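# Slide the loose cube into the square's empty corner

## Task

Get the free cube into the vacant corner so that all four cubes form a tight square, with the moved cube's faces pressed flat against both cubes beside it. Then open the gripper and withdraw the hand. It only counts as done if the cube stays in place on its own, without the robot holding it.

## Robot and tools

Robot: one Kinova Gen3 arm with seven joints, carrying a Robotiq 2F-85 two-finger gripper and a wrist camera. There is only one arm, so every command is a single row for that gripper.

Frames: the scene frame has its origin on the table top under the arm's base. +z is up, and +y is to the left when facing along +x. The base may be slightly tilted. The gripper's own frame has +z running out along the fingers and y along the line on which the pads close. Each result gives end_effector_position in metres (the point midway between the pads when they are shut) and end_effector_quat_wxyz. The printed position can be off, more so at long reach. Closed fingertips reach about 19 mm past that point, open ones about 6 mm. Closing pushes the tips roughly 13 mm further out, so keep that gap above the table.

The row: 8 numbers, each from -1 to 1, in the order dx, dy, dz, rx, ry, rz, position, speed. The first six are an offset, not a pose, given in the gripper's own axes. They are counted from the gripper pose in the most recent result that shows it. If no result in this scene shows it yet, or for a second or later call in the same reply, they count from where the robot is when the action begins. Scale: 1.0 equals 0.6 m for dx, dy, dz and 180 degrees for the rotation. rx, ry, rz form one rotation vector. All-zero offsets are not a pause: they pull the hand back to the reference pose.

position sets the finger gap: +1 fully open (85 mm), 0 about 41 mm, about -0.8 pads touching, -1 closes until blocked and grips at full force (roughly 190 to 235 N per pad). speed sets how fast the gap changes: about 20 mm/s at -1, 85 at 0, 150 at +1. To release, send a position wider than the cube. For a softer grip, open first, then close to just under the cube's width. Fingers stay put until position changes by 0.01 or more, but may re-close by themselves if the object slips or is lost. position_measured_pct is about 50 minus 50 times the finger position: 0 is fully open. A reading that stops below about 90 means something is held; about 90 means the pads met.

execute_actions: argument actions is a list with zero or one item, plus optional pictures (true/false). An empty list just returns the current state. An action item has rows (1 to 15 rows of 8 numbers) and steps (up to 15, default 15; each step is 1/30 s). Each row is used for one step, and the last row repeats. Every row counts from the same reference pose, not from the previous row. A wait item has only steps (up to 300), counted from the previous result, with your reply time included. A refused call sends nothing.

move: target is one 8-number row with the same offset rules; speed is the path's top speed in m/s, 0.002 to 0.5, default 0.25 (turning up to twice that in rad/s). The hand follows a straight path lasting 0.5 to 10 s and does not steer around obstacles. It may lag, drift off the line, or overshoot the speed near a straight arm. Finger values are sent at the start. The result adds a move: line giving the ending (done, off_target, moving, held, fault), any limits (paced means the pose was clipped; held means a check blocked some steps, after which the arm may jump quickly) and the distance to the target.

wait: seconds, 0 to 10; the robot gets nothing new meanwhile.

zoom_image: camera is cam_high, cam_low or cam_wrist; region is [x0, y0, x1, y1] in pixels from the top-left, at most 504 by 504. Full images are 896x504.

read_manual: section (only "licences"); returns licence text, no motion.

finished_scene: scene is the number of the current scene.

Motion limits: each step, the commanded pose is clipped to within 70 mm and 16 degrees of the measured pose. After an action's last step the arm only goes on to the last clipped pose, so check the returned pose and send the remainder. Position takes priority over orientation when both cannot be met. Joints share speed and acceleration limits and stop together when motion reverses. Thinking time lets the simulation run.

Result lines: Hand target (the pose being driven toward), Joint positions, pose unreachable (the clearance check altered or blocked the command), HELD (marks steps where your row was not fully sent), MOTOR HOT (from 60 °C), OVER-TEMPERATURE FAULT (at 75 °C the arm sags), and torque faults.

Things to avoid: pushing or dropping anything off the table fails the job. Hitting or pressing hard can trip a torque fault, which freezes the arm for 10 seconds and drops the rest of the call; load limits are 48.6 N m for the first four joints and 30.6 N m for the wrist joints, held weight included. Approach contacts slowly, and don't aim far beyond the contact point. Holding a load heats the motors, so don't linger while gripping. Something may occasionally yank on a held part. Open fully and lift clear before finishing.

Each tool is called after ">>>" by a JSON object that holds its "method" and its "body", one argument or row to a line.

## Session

>>> {"method": "execute_actions", "body": {
  "actions": []
}}

Scene clock: 0.00 s of 5100.00 s.
end_effector_position=(+0.3677, -0.1132, +0.3941) position_measured_pct=0.0 end_effector_quat_wxyz=(-0.205, -0.235, +0.608, +0.730)
Joint positions: [ 0.256  0.758 -0.158  1.358 -0.635  1.861  2.022]
Joint velocities: [ 0.  0. -0.  0. -0. -0.  0.]
Hand target: +0.368, -0.113, +0.394; -0.205, -0.235, +0.608, +0.730

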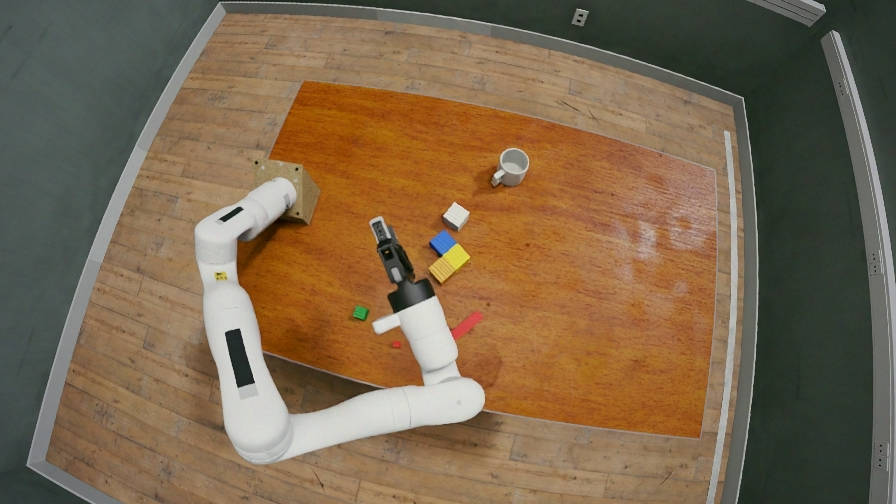

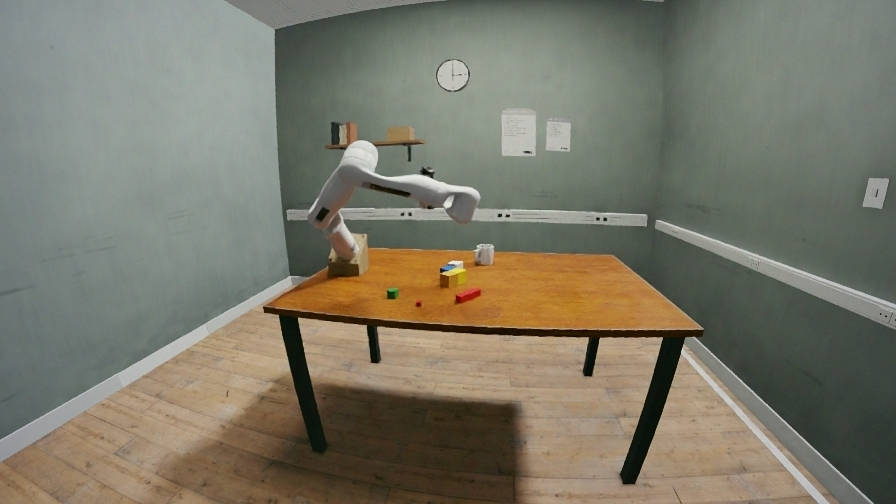

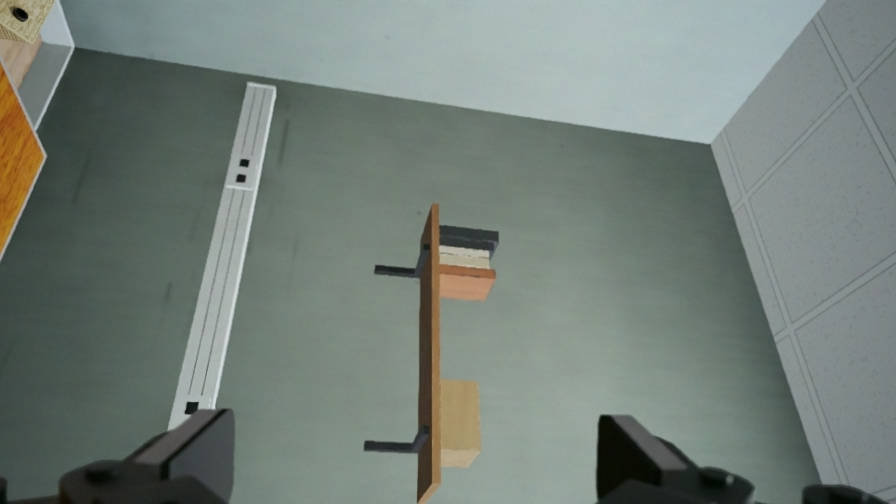

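>>> {"method": "zoom_image", "body": {
  "camera": "cam_high",
  "region": [410, 140, 550, 300]
}}

>>> {"method": "zoom_image", "body": {
  "camera": "cam_low",
  "region": [410, 230, 530, 310]
}}

Region (410, 140, 550, 300) of cam_high's 896x504 image, scaled by 3.150, with more detail than that image has; it fills the left 441 columns of this view, and the rest is white.

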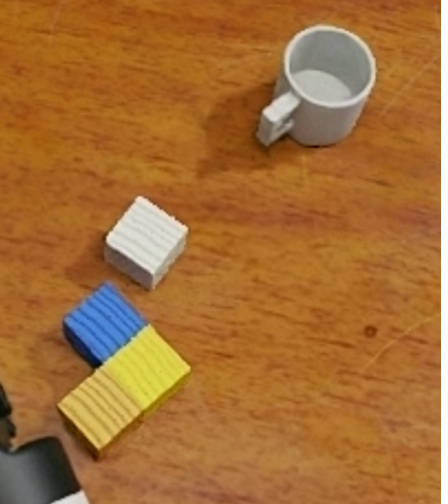

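Region (410, 230, 530, 310) of cam_low's 896x504 image, scaled by 4.200, with more detail than that image has.

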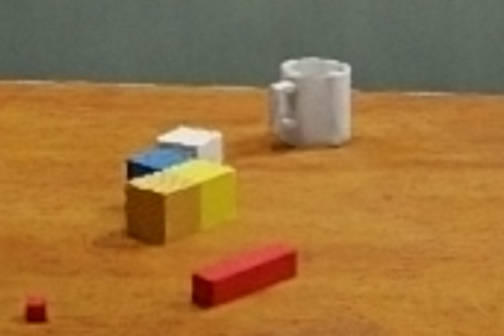

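>>> {"method": "move", "body": {
  "target": [-0.2703, -0.366, 0.0768, 0.5304, 0.1452, -0.0811, 1.0, 0.0],
  "speed": 0.4
}}

Scene clock: 122.63 s of 5100.00 s.
end_effector_position=(+0.4689, +0.0555, +0.1984) position_measured_pct=0.0 end_effector_quat_wxyz=(-0.002, -0.514, +0.858, -0.000)
Joint positions: [-0.651  1.064  0.117  1.379  0.53   1.262  1.706]
Joint velocities: [-0.011  0.006 -0.006  0.001  0.003  0.001 -0.003]
Hand target: +0.469, +0.056, +0.198; -0.002, -0.515, +0.857, -0.000
Off the commanded pose: 0.003 m, 0 deg.
After step 90, 117.00 s passed at rest.
move: done

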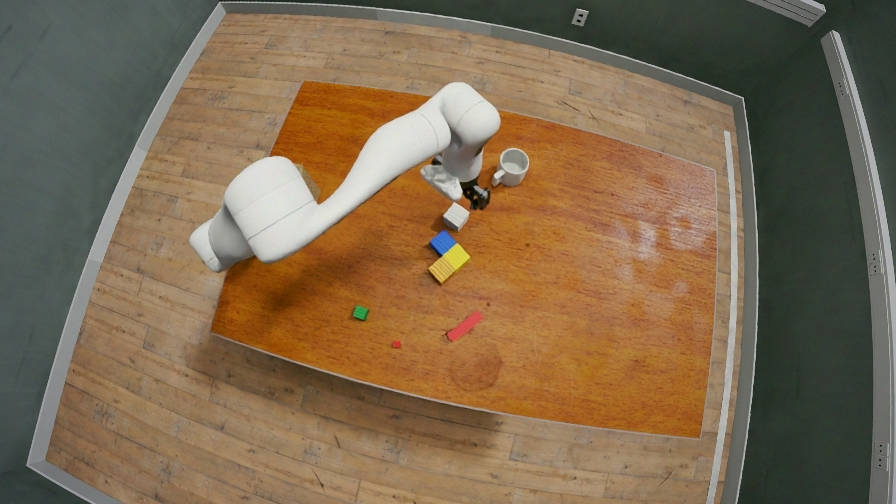

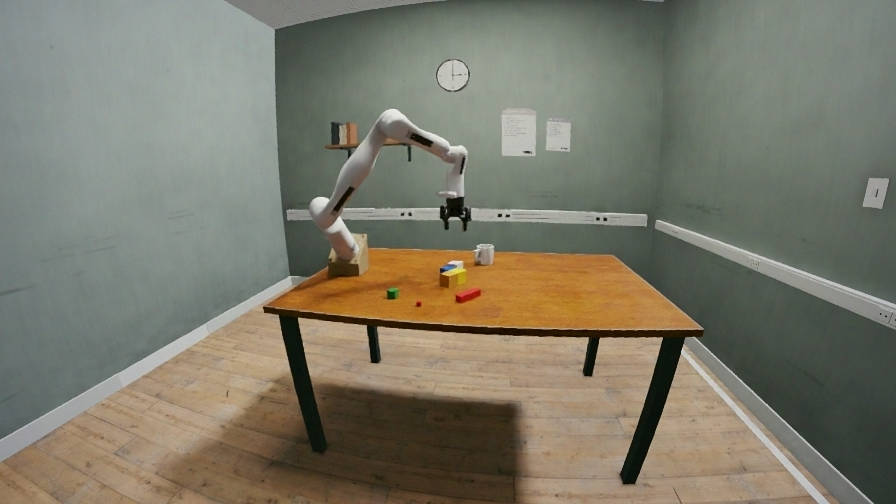

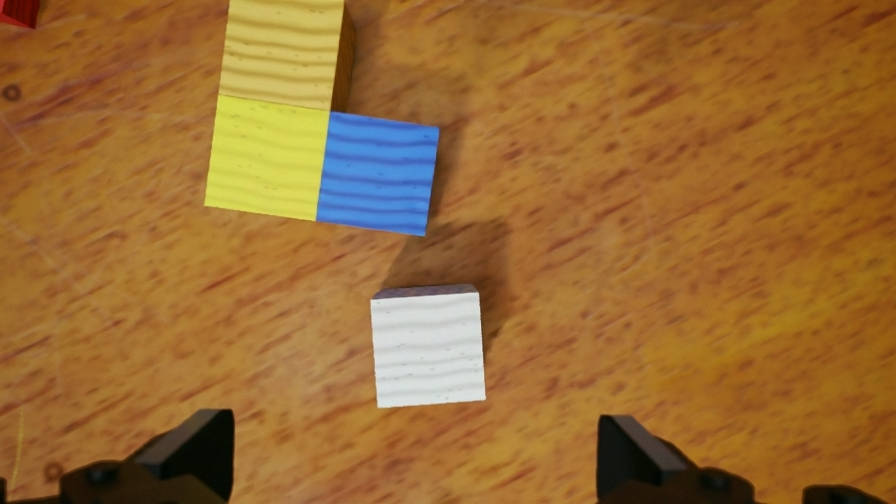

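>>> {"method": "zoom_image", "body": {
  "camera": "cam_wrist",
  "region": [190, 0, 530, 260]
}}

>>> {"method": "zoom_image", "body": {
  "camera": "cam_wrist",
  "region": [330, 260, 530, 430]
}}

Region (190, 0, 530, 260) of cam_wrist's 896x504 image, scaled by 1.482; it fills the top 385 rows of this view, and the rest is white.

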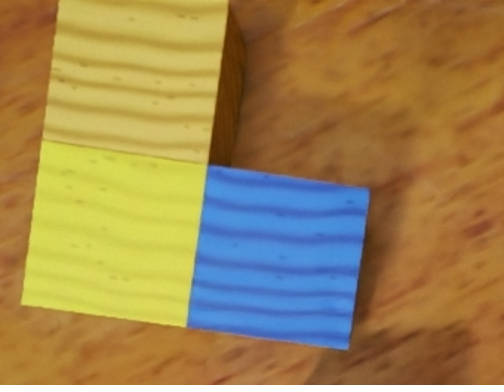

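Region (330, 260, 530, 430) of cam_wrist's 896x504 image, scaled by 2.520; it fills the top 428 rows of this view, and the rest is white.

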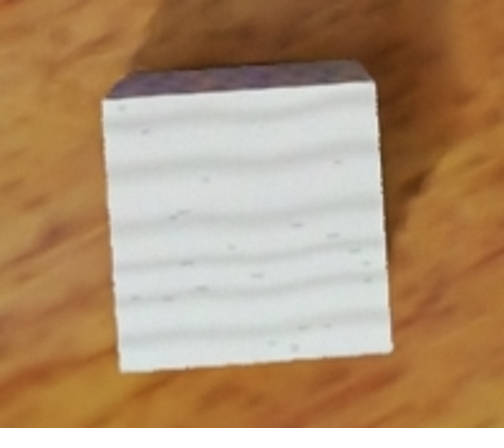

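>>> {"method": "move", "body": {
  "target": [0.0, 0.0032, 0.2807, 0.0, 0.0, -0.0267, 1.0, 0.0],
  "speed": 0.25
}}

Scene clock: 165.33 s of 5100.00 s.
end_effector_position=(+0.4669, +0.0564, +0.0304) position_measured_pct=0.0 end_effector_quat_wxyz=(-0.002, -0.550, +0.835, +0.000)
Joint positions: [-0.51   1.244  0.171  1.541  0.675  0.897  1.674]
Joint velocities: [ 0.001  0.005  0.    -0.    -0.    -0.     0.   ]
Hand target: +0.467, +0.056, +0.030; -0.002, -0.550, +0.835, +0.000
Off the commanded pose: 0.001 m, 0 deg.
After step 90, 38.60 s passed at rest.
move: done

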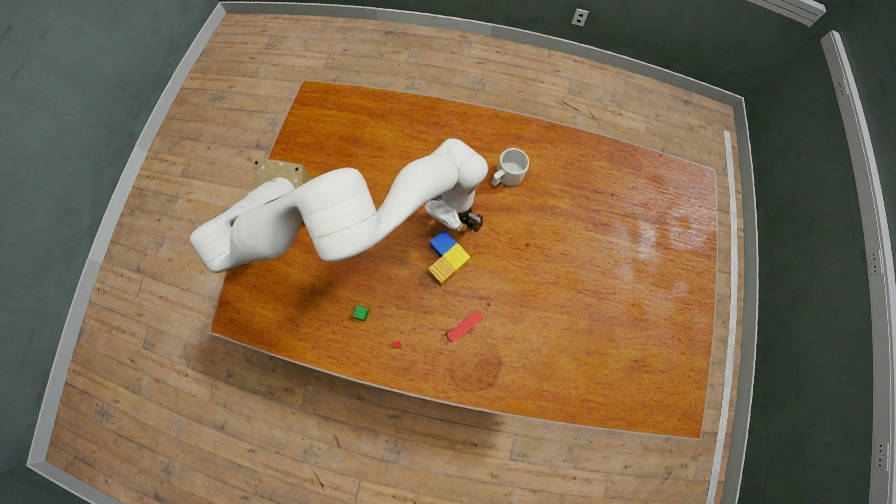

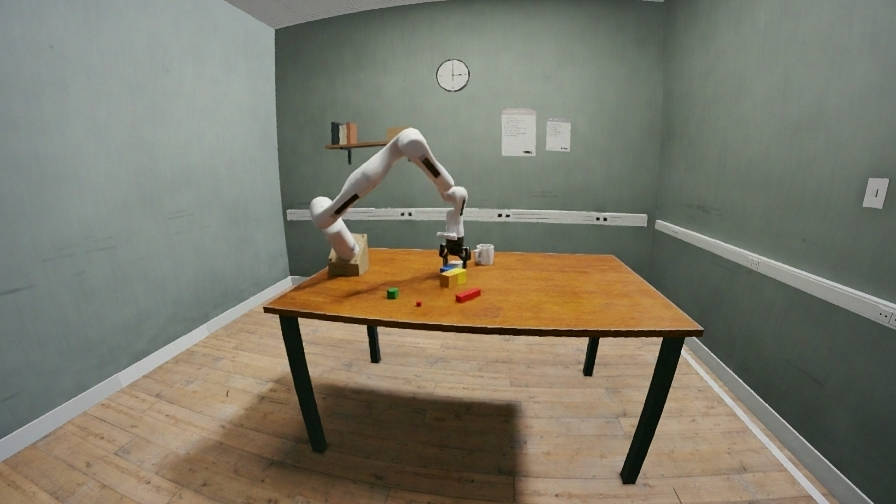

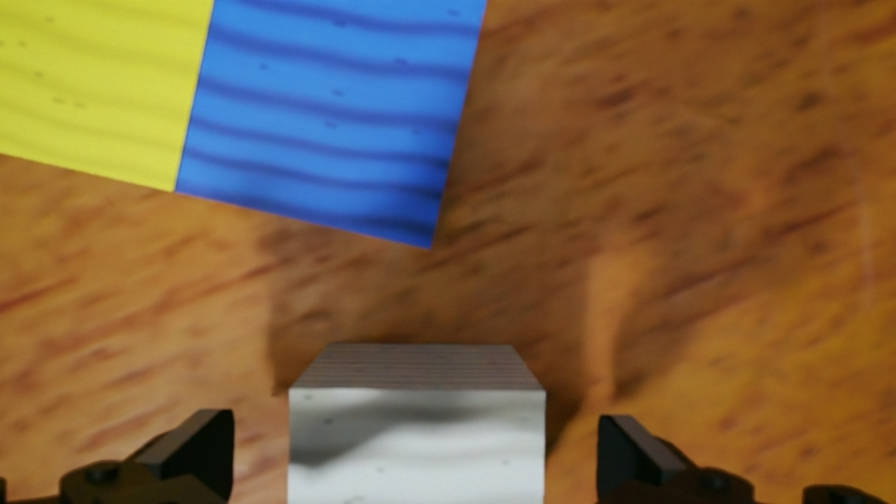

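>>> {"method": "execute_actions", "body": {
  "actions": [
    {"rows": [[0,0,0,0,0,0,-1,0.5]], "steps": 13}
  ],
  "pictures": false
}}

>>> {"method": "move", "body": {
  "target": [0, 0, -0.115, 0, 0, 0, -1, 0.5],
  "speed": 0.25
}}

Scene clock: 179.87 s of 5100.00 s.
end_effector_position=(+0.4671, +0.0566, +0.0309) position_measured_pct=41.7 end_effector_quat_wxyz=(-0.002, -0.550, +0.835, +0.000)
Joint positions: [-0.51   1.244  0.171  1.541  0.675  0.897  1.674]
Joint velocities: [-0.002 -0.001 -0.     0.002 -0.     0.006 -0.001]
Hand target: +0.467, +0.056, +0.030; -0.002, -0.550, +0.835, +0.000
Off the commanded pose: 0.001 m, 0 deg.
Steps of this call (steps 1 to 90: nothing new was sent; then 11.10 s passed at rest; steps 91 to 103: all 13 steps of this action). Readings (end_effector_position | what the end effector reports):
91: (+0.4668, +0.0564, +0.0303) | position_measured_pct=0.0
92: (+0.4669, +0.0564, +0.0304) | position_measured_pct=0.8
94: (+0.4669, +0.0564, +0.0304) | position_measured_pct=6.3
98: (+0.4669, +0.0564, +0.0304) | position_measured_pct=21.8
103: the state above

Scene clock: 180.87 s of 5100.00 s.
end_effector_position=(+0.4671, +0.0566, +0.0997) position_measured_pct=42.9 end_effector_quat_wxyz=(-0.002, -0.550, +0.835, +0.000)
Joint positions: [-0.566  1.155  0.134  1.502  0.617  1.039  1.715]
Joint velocities: [-0.001 -0.003 -0.    -0.     0.     0.    -0.   ]
Hand target: +0.467, +0.057, +0.100; -0.002, -0.550, +0.835, +0.000
Off the commanded pose: 0.000 m, 0 deg.
move: done

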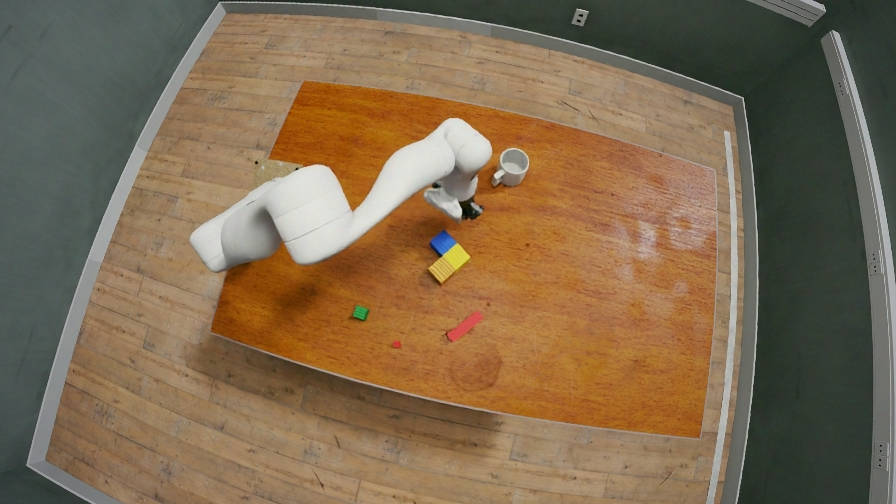

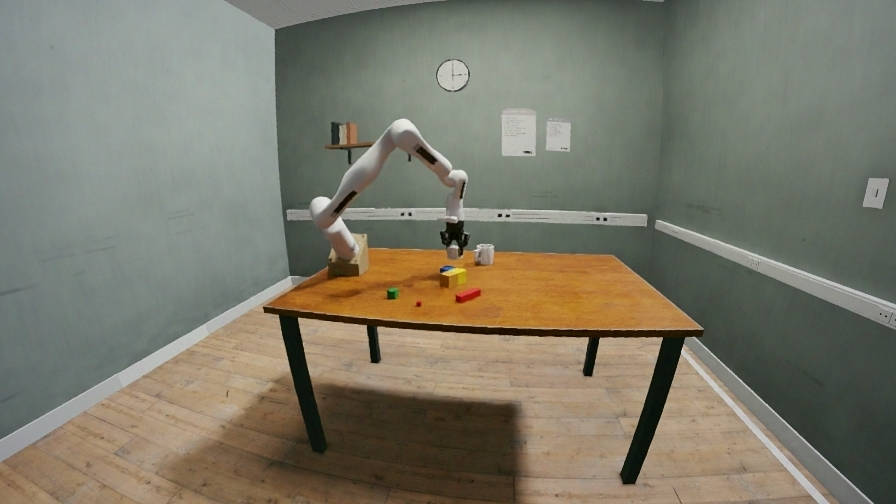

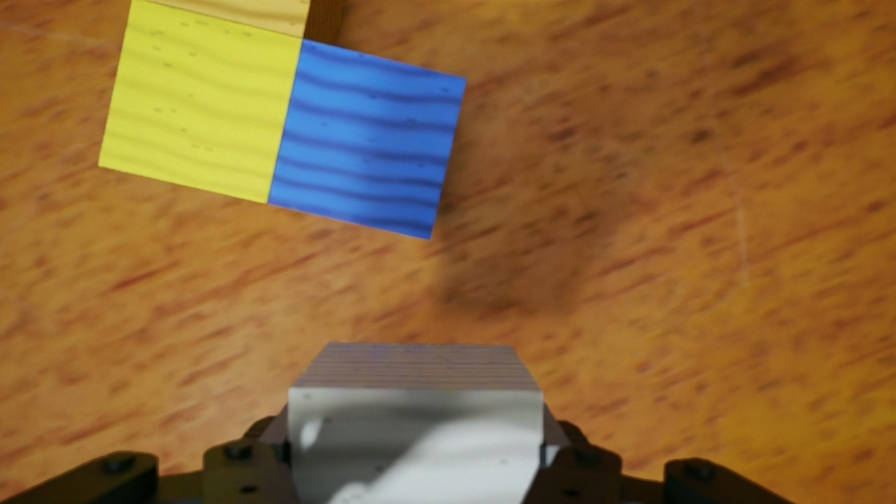

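>>> {"method": "move", "body": {
  "target": [0.2293, 0.0428, 0, 0, 0, 0.065, -1, 0.5],
  "speed": 0.3
}}

>>> {"method": "move", "body": {
  "target": [0, 0, 0.108, 0, 0, 0, -1, 0.5],
  "speed": 0.15
}}

Scene clock: 193.23 s of 5100.00 s.
end_effector_position=(+0.3885, -0.0594, +0.0993) position_measured_pct=42.9 end_effector_quat_wxyz=(-0.002, -0.462, +0.887, -0.000)
Joint positions: [-0.587  0.885  0.246  1.942  0.686  0.847  1.476]
Joint velocities: [-0.005 -0.012 -0.001  0.002  0.001 -0.001 -0.001]
Hand target: +0.389, -0.059, +0.100; -0.002, -0.462, +0.887, -0.000
Off the commanded pose: 0.001 m, 0 deg.
After step 90, 8.40 s passed at rest.
move: done

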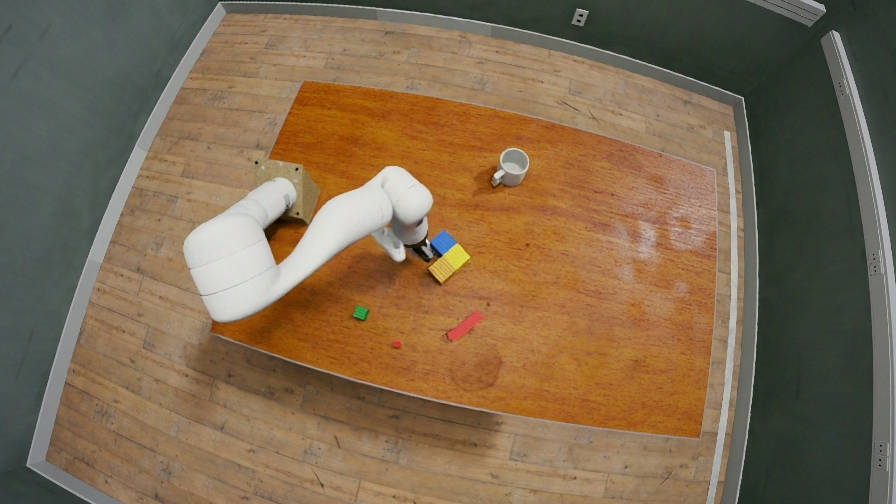

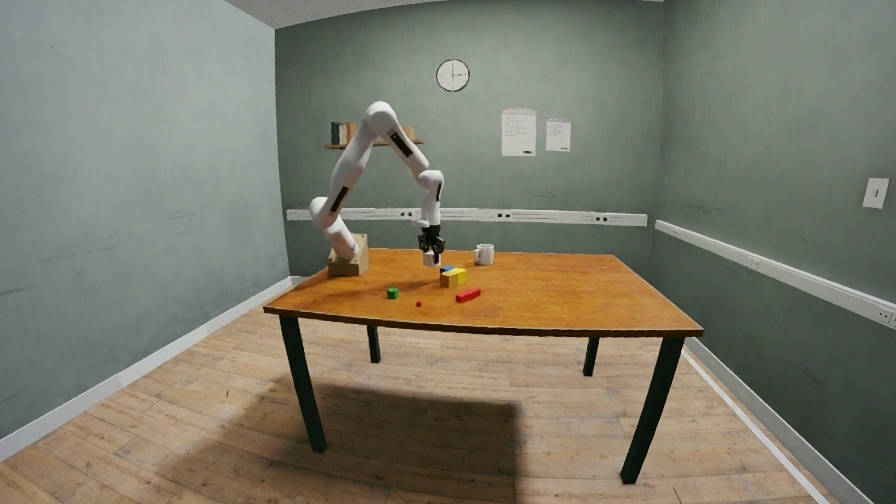

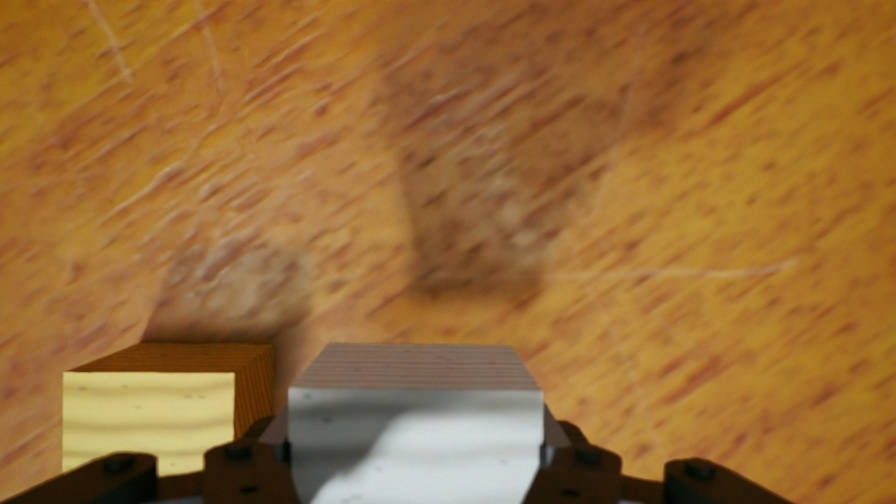

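Scene clock: 194.03 s of 5100.00 s.
end_effector_position=(+0.3885, -0.0594, +0.0348) position_measured_pct=42.9 end_effector_quat_wxyz=(-0.002, -0.462, +0.887, +0.000)
Joint positions: [-0.531  1.001  0.303  1.982  0.787  0.673  1.401]
Joint velocities: [ 0.002  0.006 -0.     0.001  0.     0.    -0.   ]
Hand target: +0.388, -0.059, +0.035; -0.002, -0.462, +0.887, +0.000
Off the commanded pose: 0.000 m, 0 deg.
move: done

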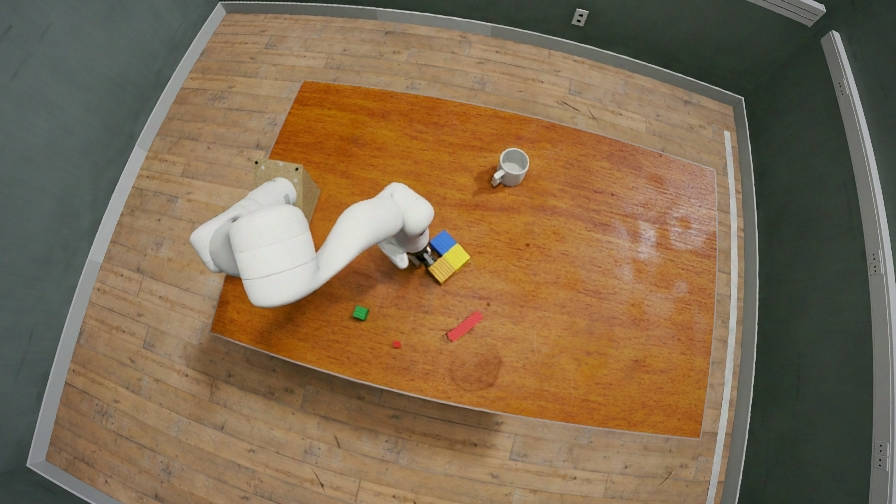

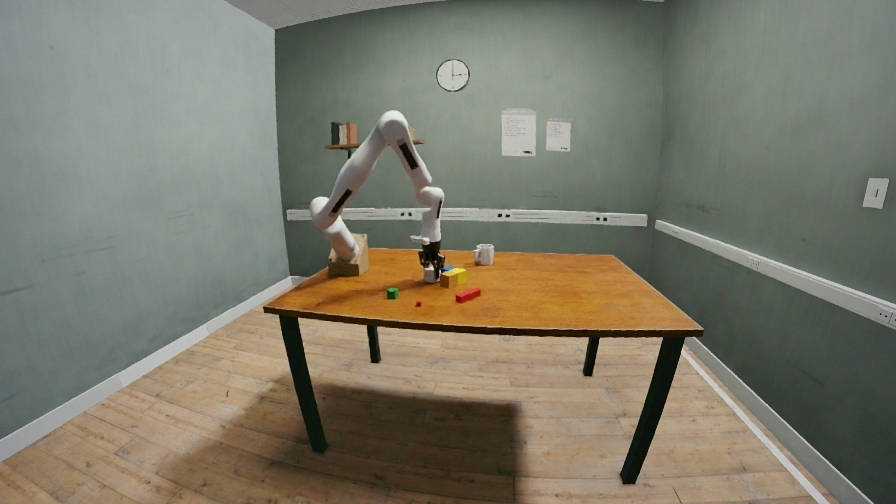

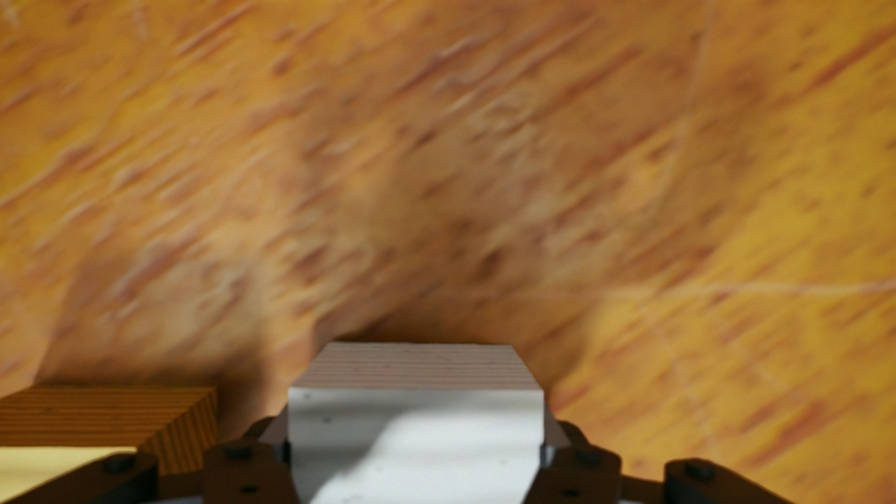

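>>> {"method": "execute_actions", "body": {
  "actions": [
    {"rows": [[0,0,0.001,0,0,0,-1,0.5],[0,0,0.002,0,0,0,-1,0.5],[0,0,0.003,0,0,0,-1,0.5],[0,0,0.004,0,0,0,-1,0.5],[0,0,0.005,0,0,0,-1,0.5],[0,0,0.006,0,0,0,-1,0.5],[0,0,0.007,0,0,0,-1,0.5],[0,0,0.0077,0,0,0,-1,0.5],[0,0,0.0083,0,0,0,-1,0.5]], "steps": 14}
  ]
}}

Scene clock: 202.23 s of 5100.00 s.
end_effector_position=(+0.3887, -0.0593, +0.0304) position_measured_pct=42.9 end_effector_quat_wxyz=(-0.001, -0.462, +0.887, +0.000)
Joint positions: [-0.528  1.009  0.309  1.984  0.794  0.66   1.394]
Joint velocities: [-0.001  0.     0.     0.     0.001 -0.    -0.001]
Hand target: +0.389, -0.059, +0.030; -0.002, -0.462, +0.887, +0.000
Off the commanded pose: 0.001 m, 0 deg.
Steps of this call (steps 1 to 90: nothing new was sent; then 4.73 s passed at rest; steps 91 to 104: all 14 steps of this action). Readings (end_effector_position | what the end effector reports):
91: (+0.3884, -0.0593, +0.0345) | position_measured_pct=42.9
92: (+0.3884, -0.0593, +0.0342) | position_measured_pct=42.9
94: (+0.3884, -0.0593, +0.0332) | position_measured_pct=42.9
98: (+0.3885, -0.0593, +0.0310) | position_measured_pct=42.9
104: the state above

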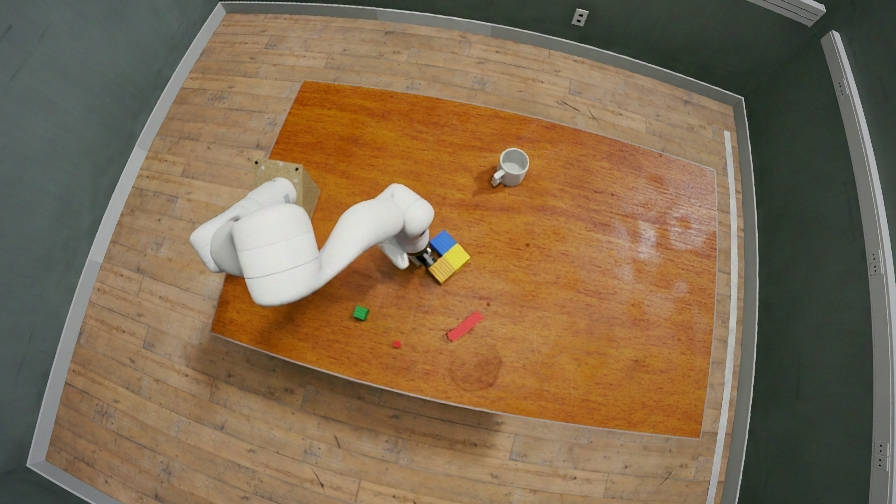

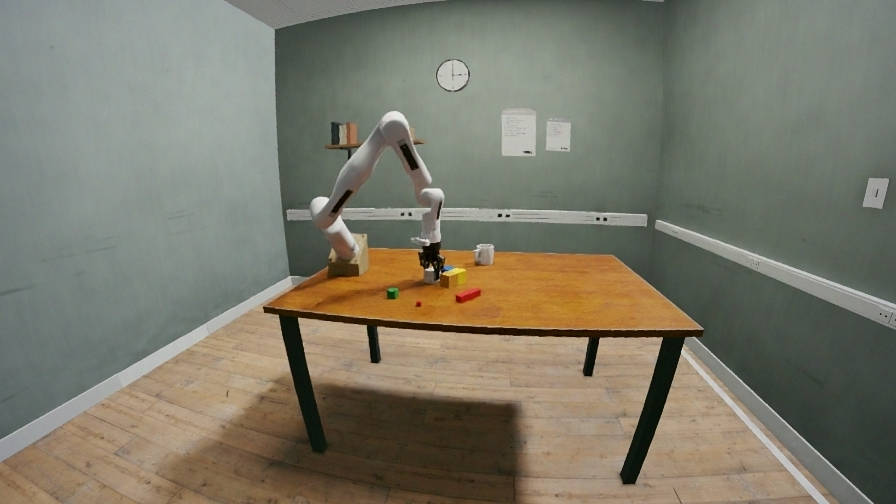

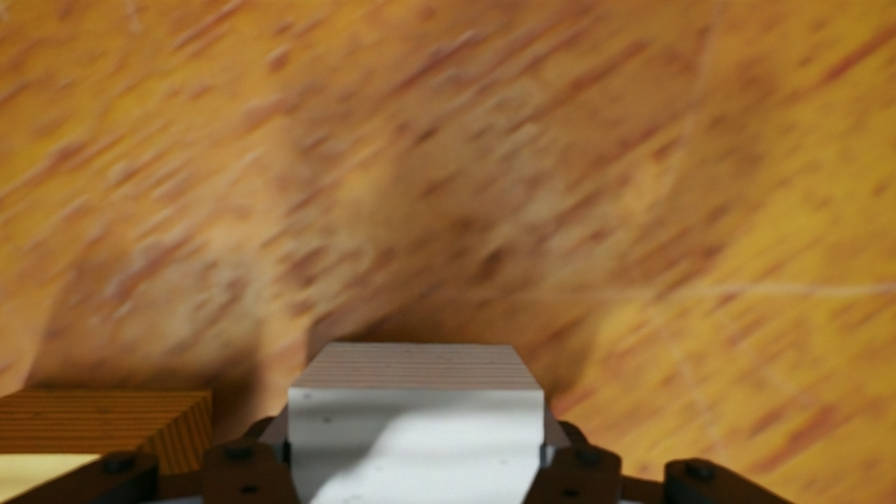

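>>> {"method": "execute_actions", "body": {
  "actions": [
    {"rows": [[0,0,0,0,0,0,0.45,0.5],[0,0,0,0,0,0,0.45,0.5],[0,0,0,0,0,0,0.45,0.5],[0,0,0,0,0,0,0.45,0.5],[0,0,0,0,0,0,0.45,0.5],[0,0,0,0,0,0,0.45,0.5],[0,0,-0.004,0,0,0,0.45,0.5],[0,0,-0.01,0,0,0,0.45,0.5],[0,0,-0.019,0,0,0,0.45,0.5],[0,0,-0.03,0,0,0,0.45,0.5],[0,0,-0.042,0,0,0,0.45,0.5],[0,0,-0.054,0,0,0,0.45,0.5],[0,0,-0.065,0,0,0,0.45,0.5],[0,0,-0.073,0,0,0,0.45,0.5],[0,0,-0.078,0,0,0,0.45,0.5]], "steps": 15}
  ],
  "pictures": false
}}

>>> {"method": "move", "body": {
  "target": [0.0451, 0.0484, -0.002, 0, 0, -0.75, -0.12, 0.3],
  "speed": 0.45
}}

Scene clock: 223.60 s of 5100.00 s.
end_effector_position=(+0.3889, -0.0590, +0.0657) position_measured_pct=27.4 end_effector_quat_wxyz=(-0.000, -0.462, +0.887, +0.000)
Joint positions: [-0.558  0.942  0.276  1.969  0.739  0.75   1.436]
Joint velocities: [-0.141 -0.29  -0.158 -0.104 -0.276  0.461  0.207]
Hand target: +0.388, -0.059, +0.077; -0.001, -0.462, +0.887, +0.000
Off the commanded pose: 0.012 m, 0 deg.
Steps of this call (steps 1 to 90: nothing new was sent; then 17.87 s passed at rest; steps 91 to 105: all 15 steps of this action). Readings (end_effector_position | what the end effector reports):
91: (+0.3887, -0.0592, +0.0305) | position_measured_pct=42.9
92: (+0.3888, -0.0592, +0.0306) | position_measured_pct=42.5
94: (+0.3887, -0.0592, +0.0305) | position_measured_pct=36.5
98: (+0.3889, -0.0594, +0.0324) | position_measured_pct=28.2
105: the state above

Scene clock: 226.97 s of 5100.00 s.
end_effector_position=(+0.3495, -0.0645, +0.0778) position_measured_pct=56.0 end_effector_quat_wxyz=(+0.001, +0.996, +0.088, -0.000)
Joint positions: [-0.266  0.871 -0.217  2.076  1.04   1.024  3.443]
Joint velocities: [ 0.002  0.     0.002  0.001 -0.001 -0.001  0.001]
Hand target: +0.349, -0.065, +0.078; +0.000, +0.996, +0.088, -0.000
Off the commanded pose: 0.001 m, 0 deg.
move: done

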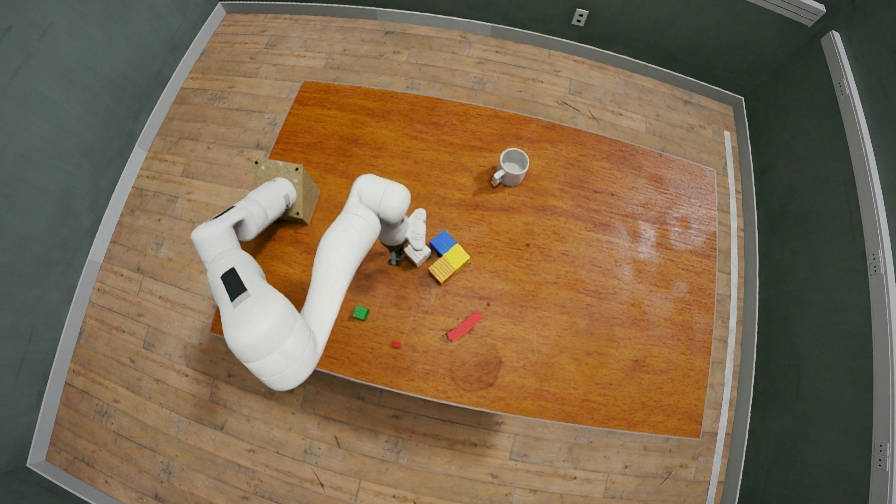

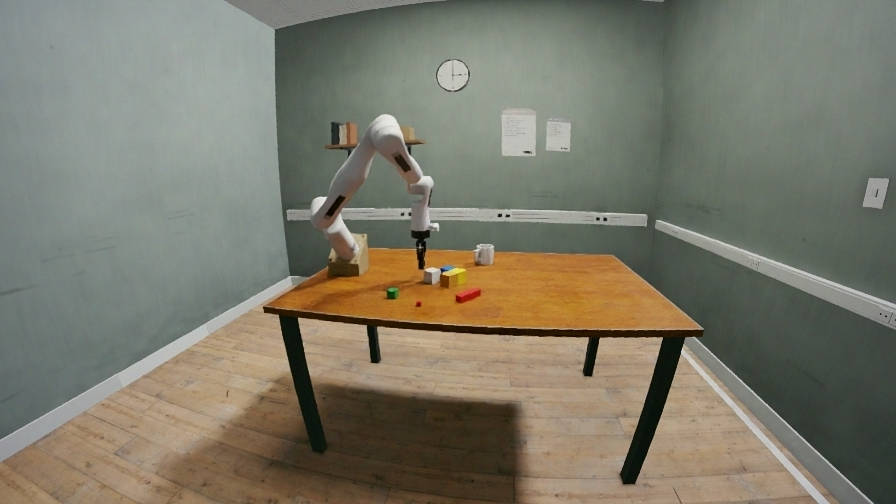

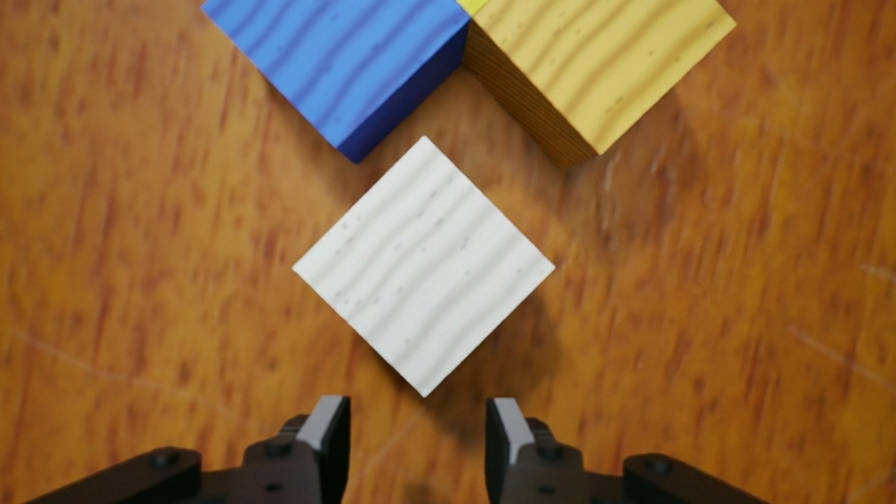

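>>> {"method": "zoom_image", "body": {
  "camera": "cam_wrist",
  "region": [260, 0, 680, 290]
}}

>>> {"method": "zoom_image", "body": {
  "camera": "cam_wrist",
  "region": [270, 240, 580, 480]
}}

Region (260, 0, 680, 290) of cam_wrist's 896x504 image, scaled by 1.200; it fills the top 348 rows of this view, and the rest is white.

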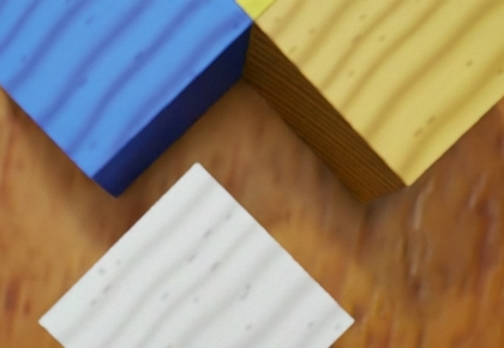

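Region (270, 240, 580, 480) of cam_wrist's 896x504 image, scaled by 1.626; it fills the top 390 rows of this view, and the rest is white.

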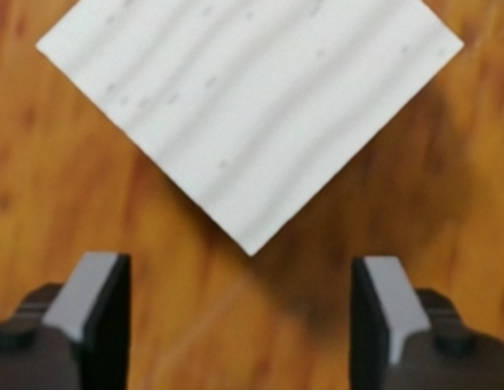

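>>> {"method": "move", "body": {
  "target": [0, 0.002, 0.0797, 0, 0, 0, -0.12, 0.3],
  "speed": 0.15
}}

>>> {"method": "execute_actions", "body": {
  "actions": [
    {"rows": [[0.0028,0,0,0,0,0,-0.12,0.3],[0.0057,0,0,0,0,0,-0.12,0.3],[0.0085,0,0,0,0,0,-0.12,0.3],[0.0115,0,0,0,0,0,-0.12,0.3],[0.0143,0,0,0,0,0,-0.12,0.3],[0.0172,0,0,0,0,0,-0.12,0.3],[0.02,0,0,0,0,0,-0.12,0.3],[0.0227,0.001,0,0,0,0,-0.12,0.3],[0.0253,0.002,0,0,0,0,-0.12,0.3],[0.028,0.003,0,0,0,0,-0.12,0.3],[0.0307,0.004,0,0,0,0,-0.12,0.3],[0.0333,0.005,0,0,0,0,-0.12,0.3],[0.036,0.006,0,0,0,0,-0.12,0.3],[0.0387,0.007,0,0,0,0,-0.12,0.3],[0.0412,0.008,0,0,0,0,-0.12,0.3]], "steps": 15}
  ],
  "pictures": false
}}

>>> {"method": "move", "body": {
  "target": [0.0213, 0.0078, 0, 0, 0, 0, -0.12, 0.3],
  "speed": 0.05
}}

Scene clock: 273.57 s of 5100.00 s.
end_effector_position=(+0.3499, -0.0656, +0.0303) position_measured_pct=56.0 end_effector_quat_wxyz=(+0.000, +0.996, +0.088, +0.000)
Joint positions: [-0.222  0.951 -0.16   2.103  1.169  0.935  3.362]
Joint velocities: [ 0.001  0.004  0.001  0.001 -0.    -0.001  0.   ]
Hand target: +0.350, -0.066, +0.030; +0.000, +0.996, +0.088, -0.000
Off the commanded pose: 0.000 m, 0 deg.
After step 90, 42.83 s passed at rest.
move: done

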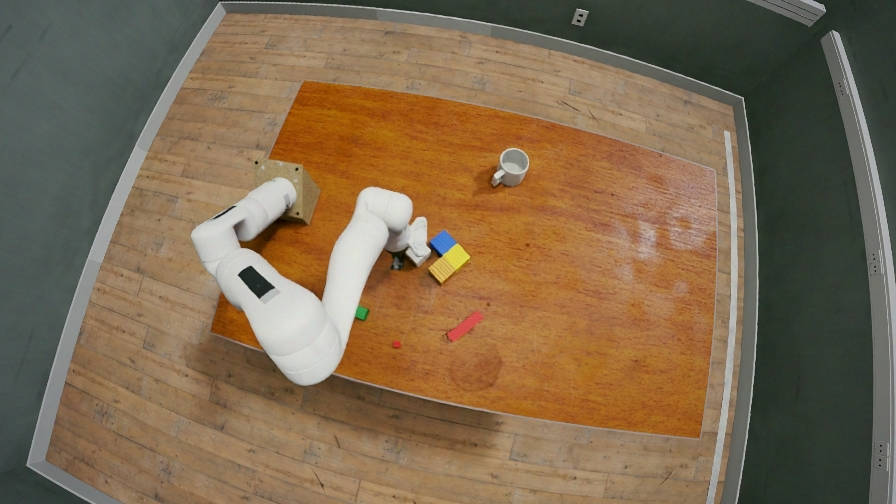

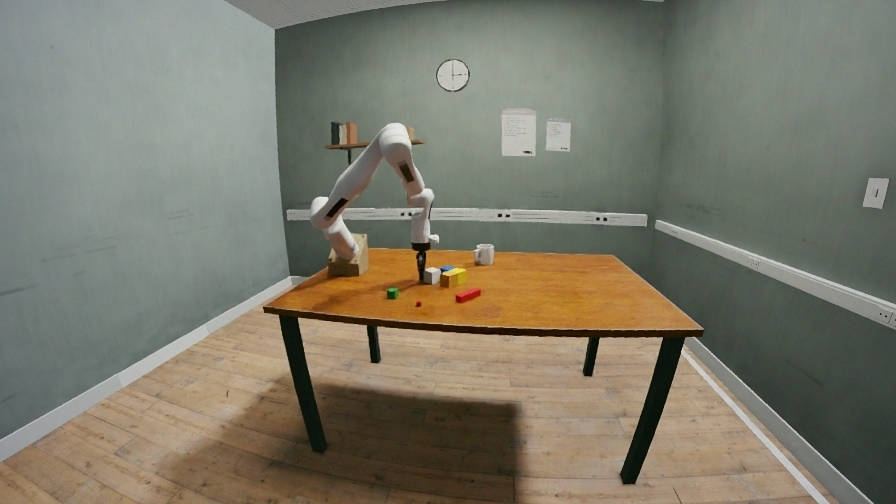

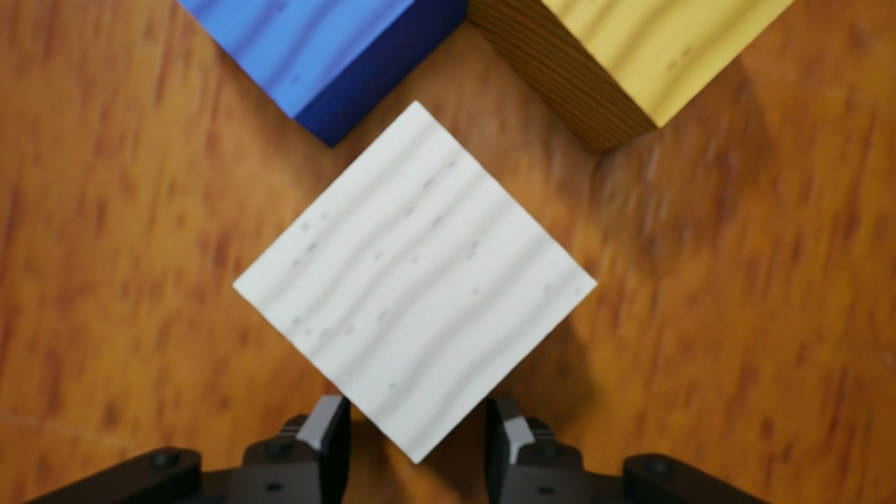

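Scene clock: 274.07 s of 5100.00 s.
end_effector_position=(+0.3718, -0.0655, +0.0303) position_measured_pct=56.0 end_effector_quat_wxyz=(+0.000, +0.996, +0.088, +0.000)
Joint positions: [-0.202  0.958 -0.16   2.035  1.147  0.959  3.435]
Joint velocities: [ 0.054  0.001  0.004 -0.145 -0.045  0.052  0.176]
Hand target: +0.375, -0.066, +0.030; +0.000, +0.996, +0.088, +0.000
Off the commanded pose: 0.003 m, 0 deg.
Steps of this call (steps 1 to 15: all 15 steps of this action). Readings (end_effector_position | what the end effector reports):
1: (+0.3500, -0.0656, +0.0302) | position_measured_pct=56.0
2: (+0.3508, -0.0655, +0.0302) | position_measured_pct=56.0
4: (+0.3535, -0.0650, +0.0302) | position_measured_pct=56.0
8: (+0.3601, -0.0639, +0.0302) | position_measured_pct=56.0
15: the state above

Scene clock: 275.03 s of 5100.00 s.
end_effector_position=(+0.3881, -0.0684, +0.0304) position_measured_pct=56.0 end_effector_quat_wxyz=(+0.000, +0.996, +0.088, +0.000)
Joint positions: [-0.185  0.959 -0.159  1.987  1.132  0.977  3.492]
Joint velocities: [ 0.001  0.     0.    -0.001 -0.002 -0.     0.001]
Hand target: +0.388, -0.068, +0.030; +0.000, +0.996, +0.088, +0.000
Off the commanded pose: 0.000 m, 0 deg.
move: done

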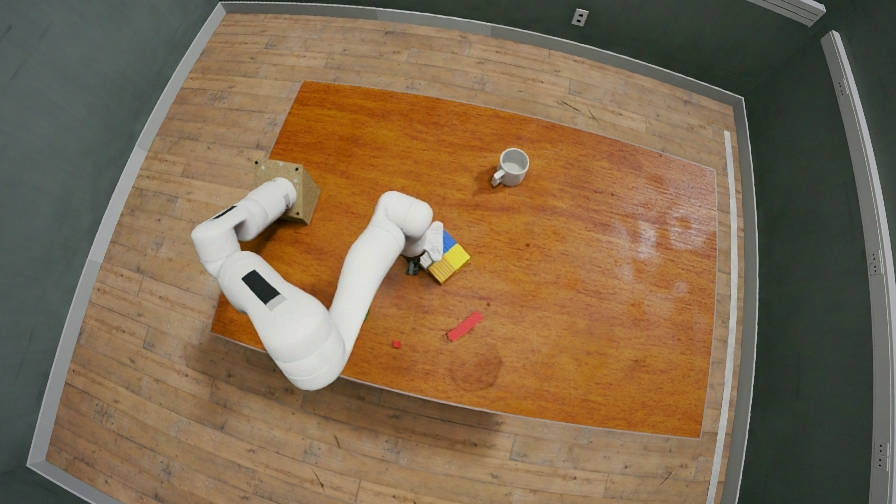

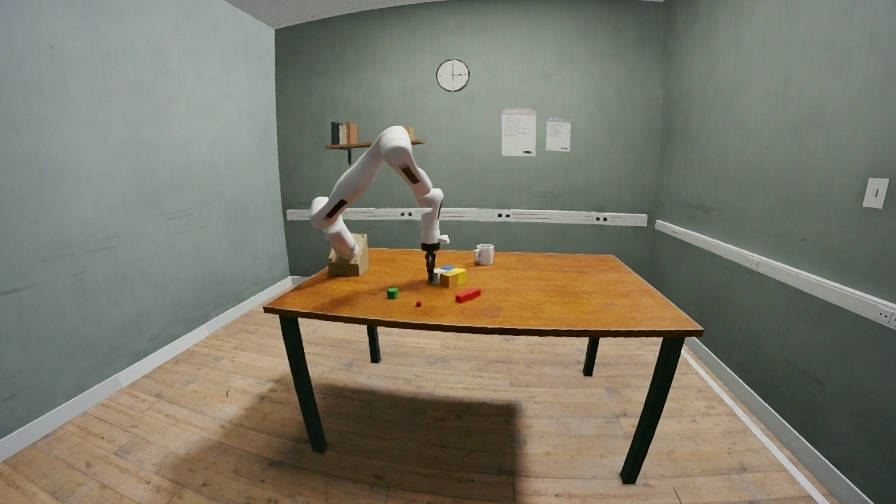

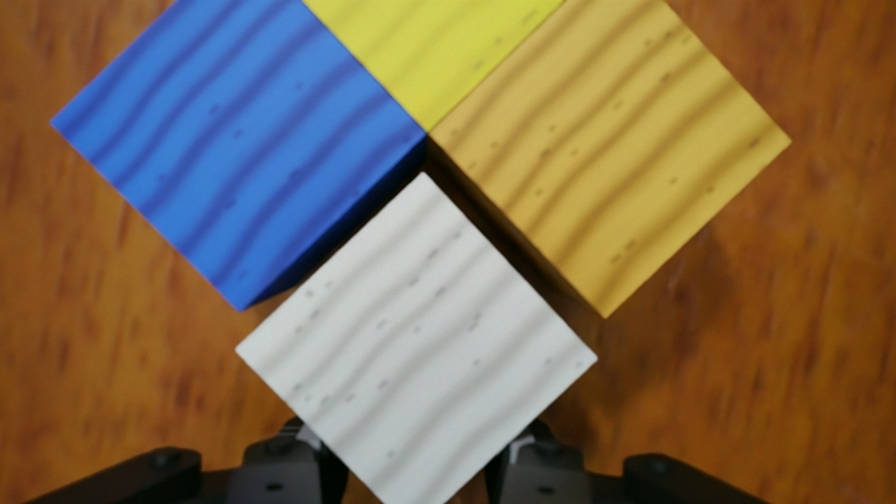

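>>> {"method": "zoom_image", "body": {
  "camera": "cam_wrist",
  "region": [210, 100, 640, 400]
}}

Region (210, 100, 640, 400) of cam_wrist's 896x504 image, scaled by 1.172; it fills the top 352 rows of this view, and the rest is white.

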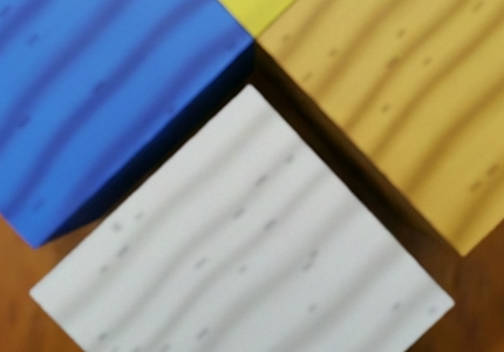

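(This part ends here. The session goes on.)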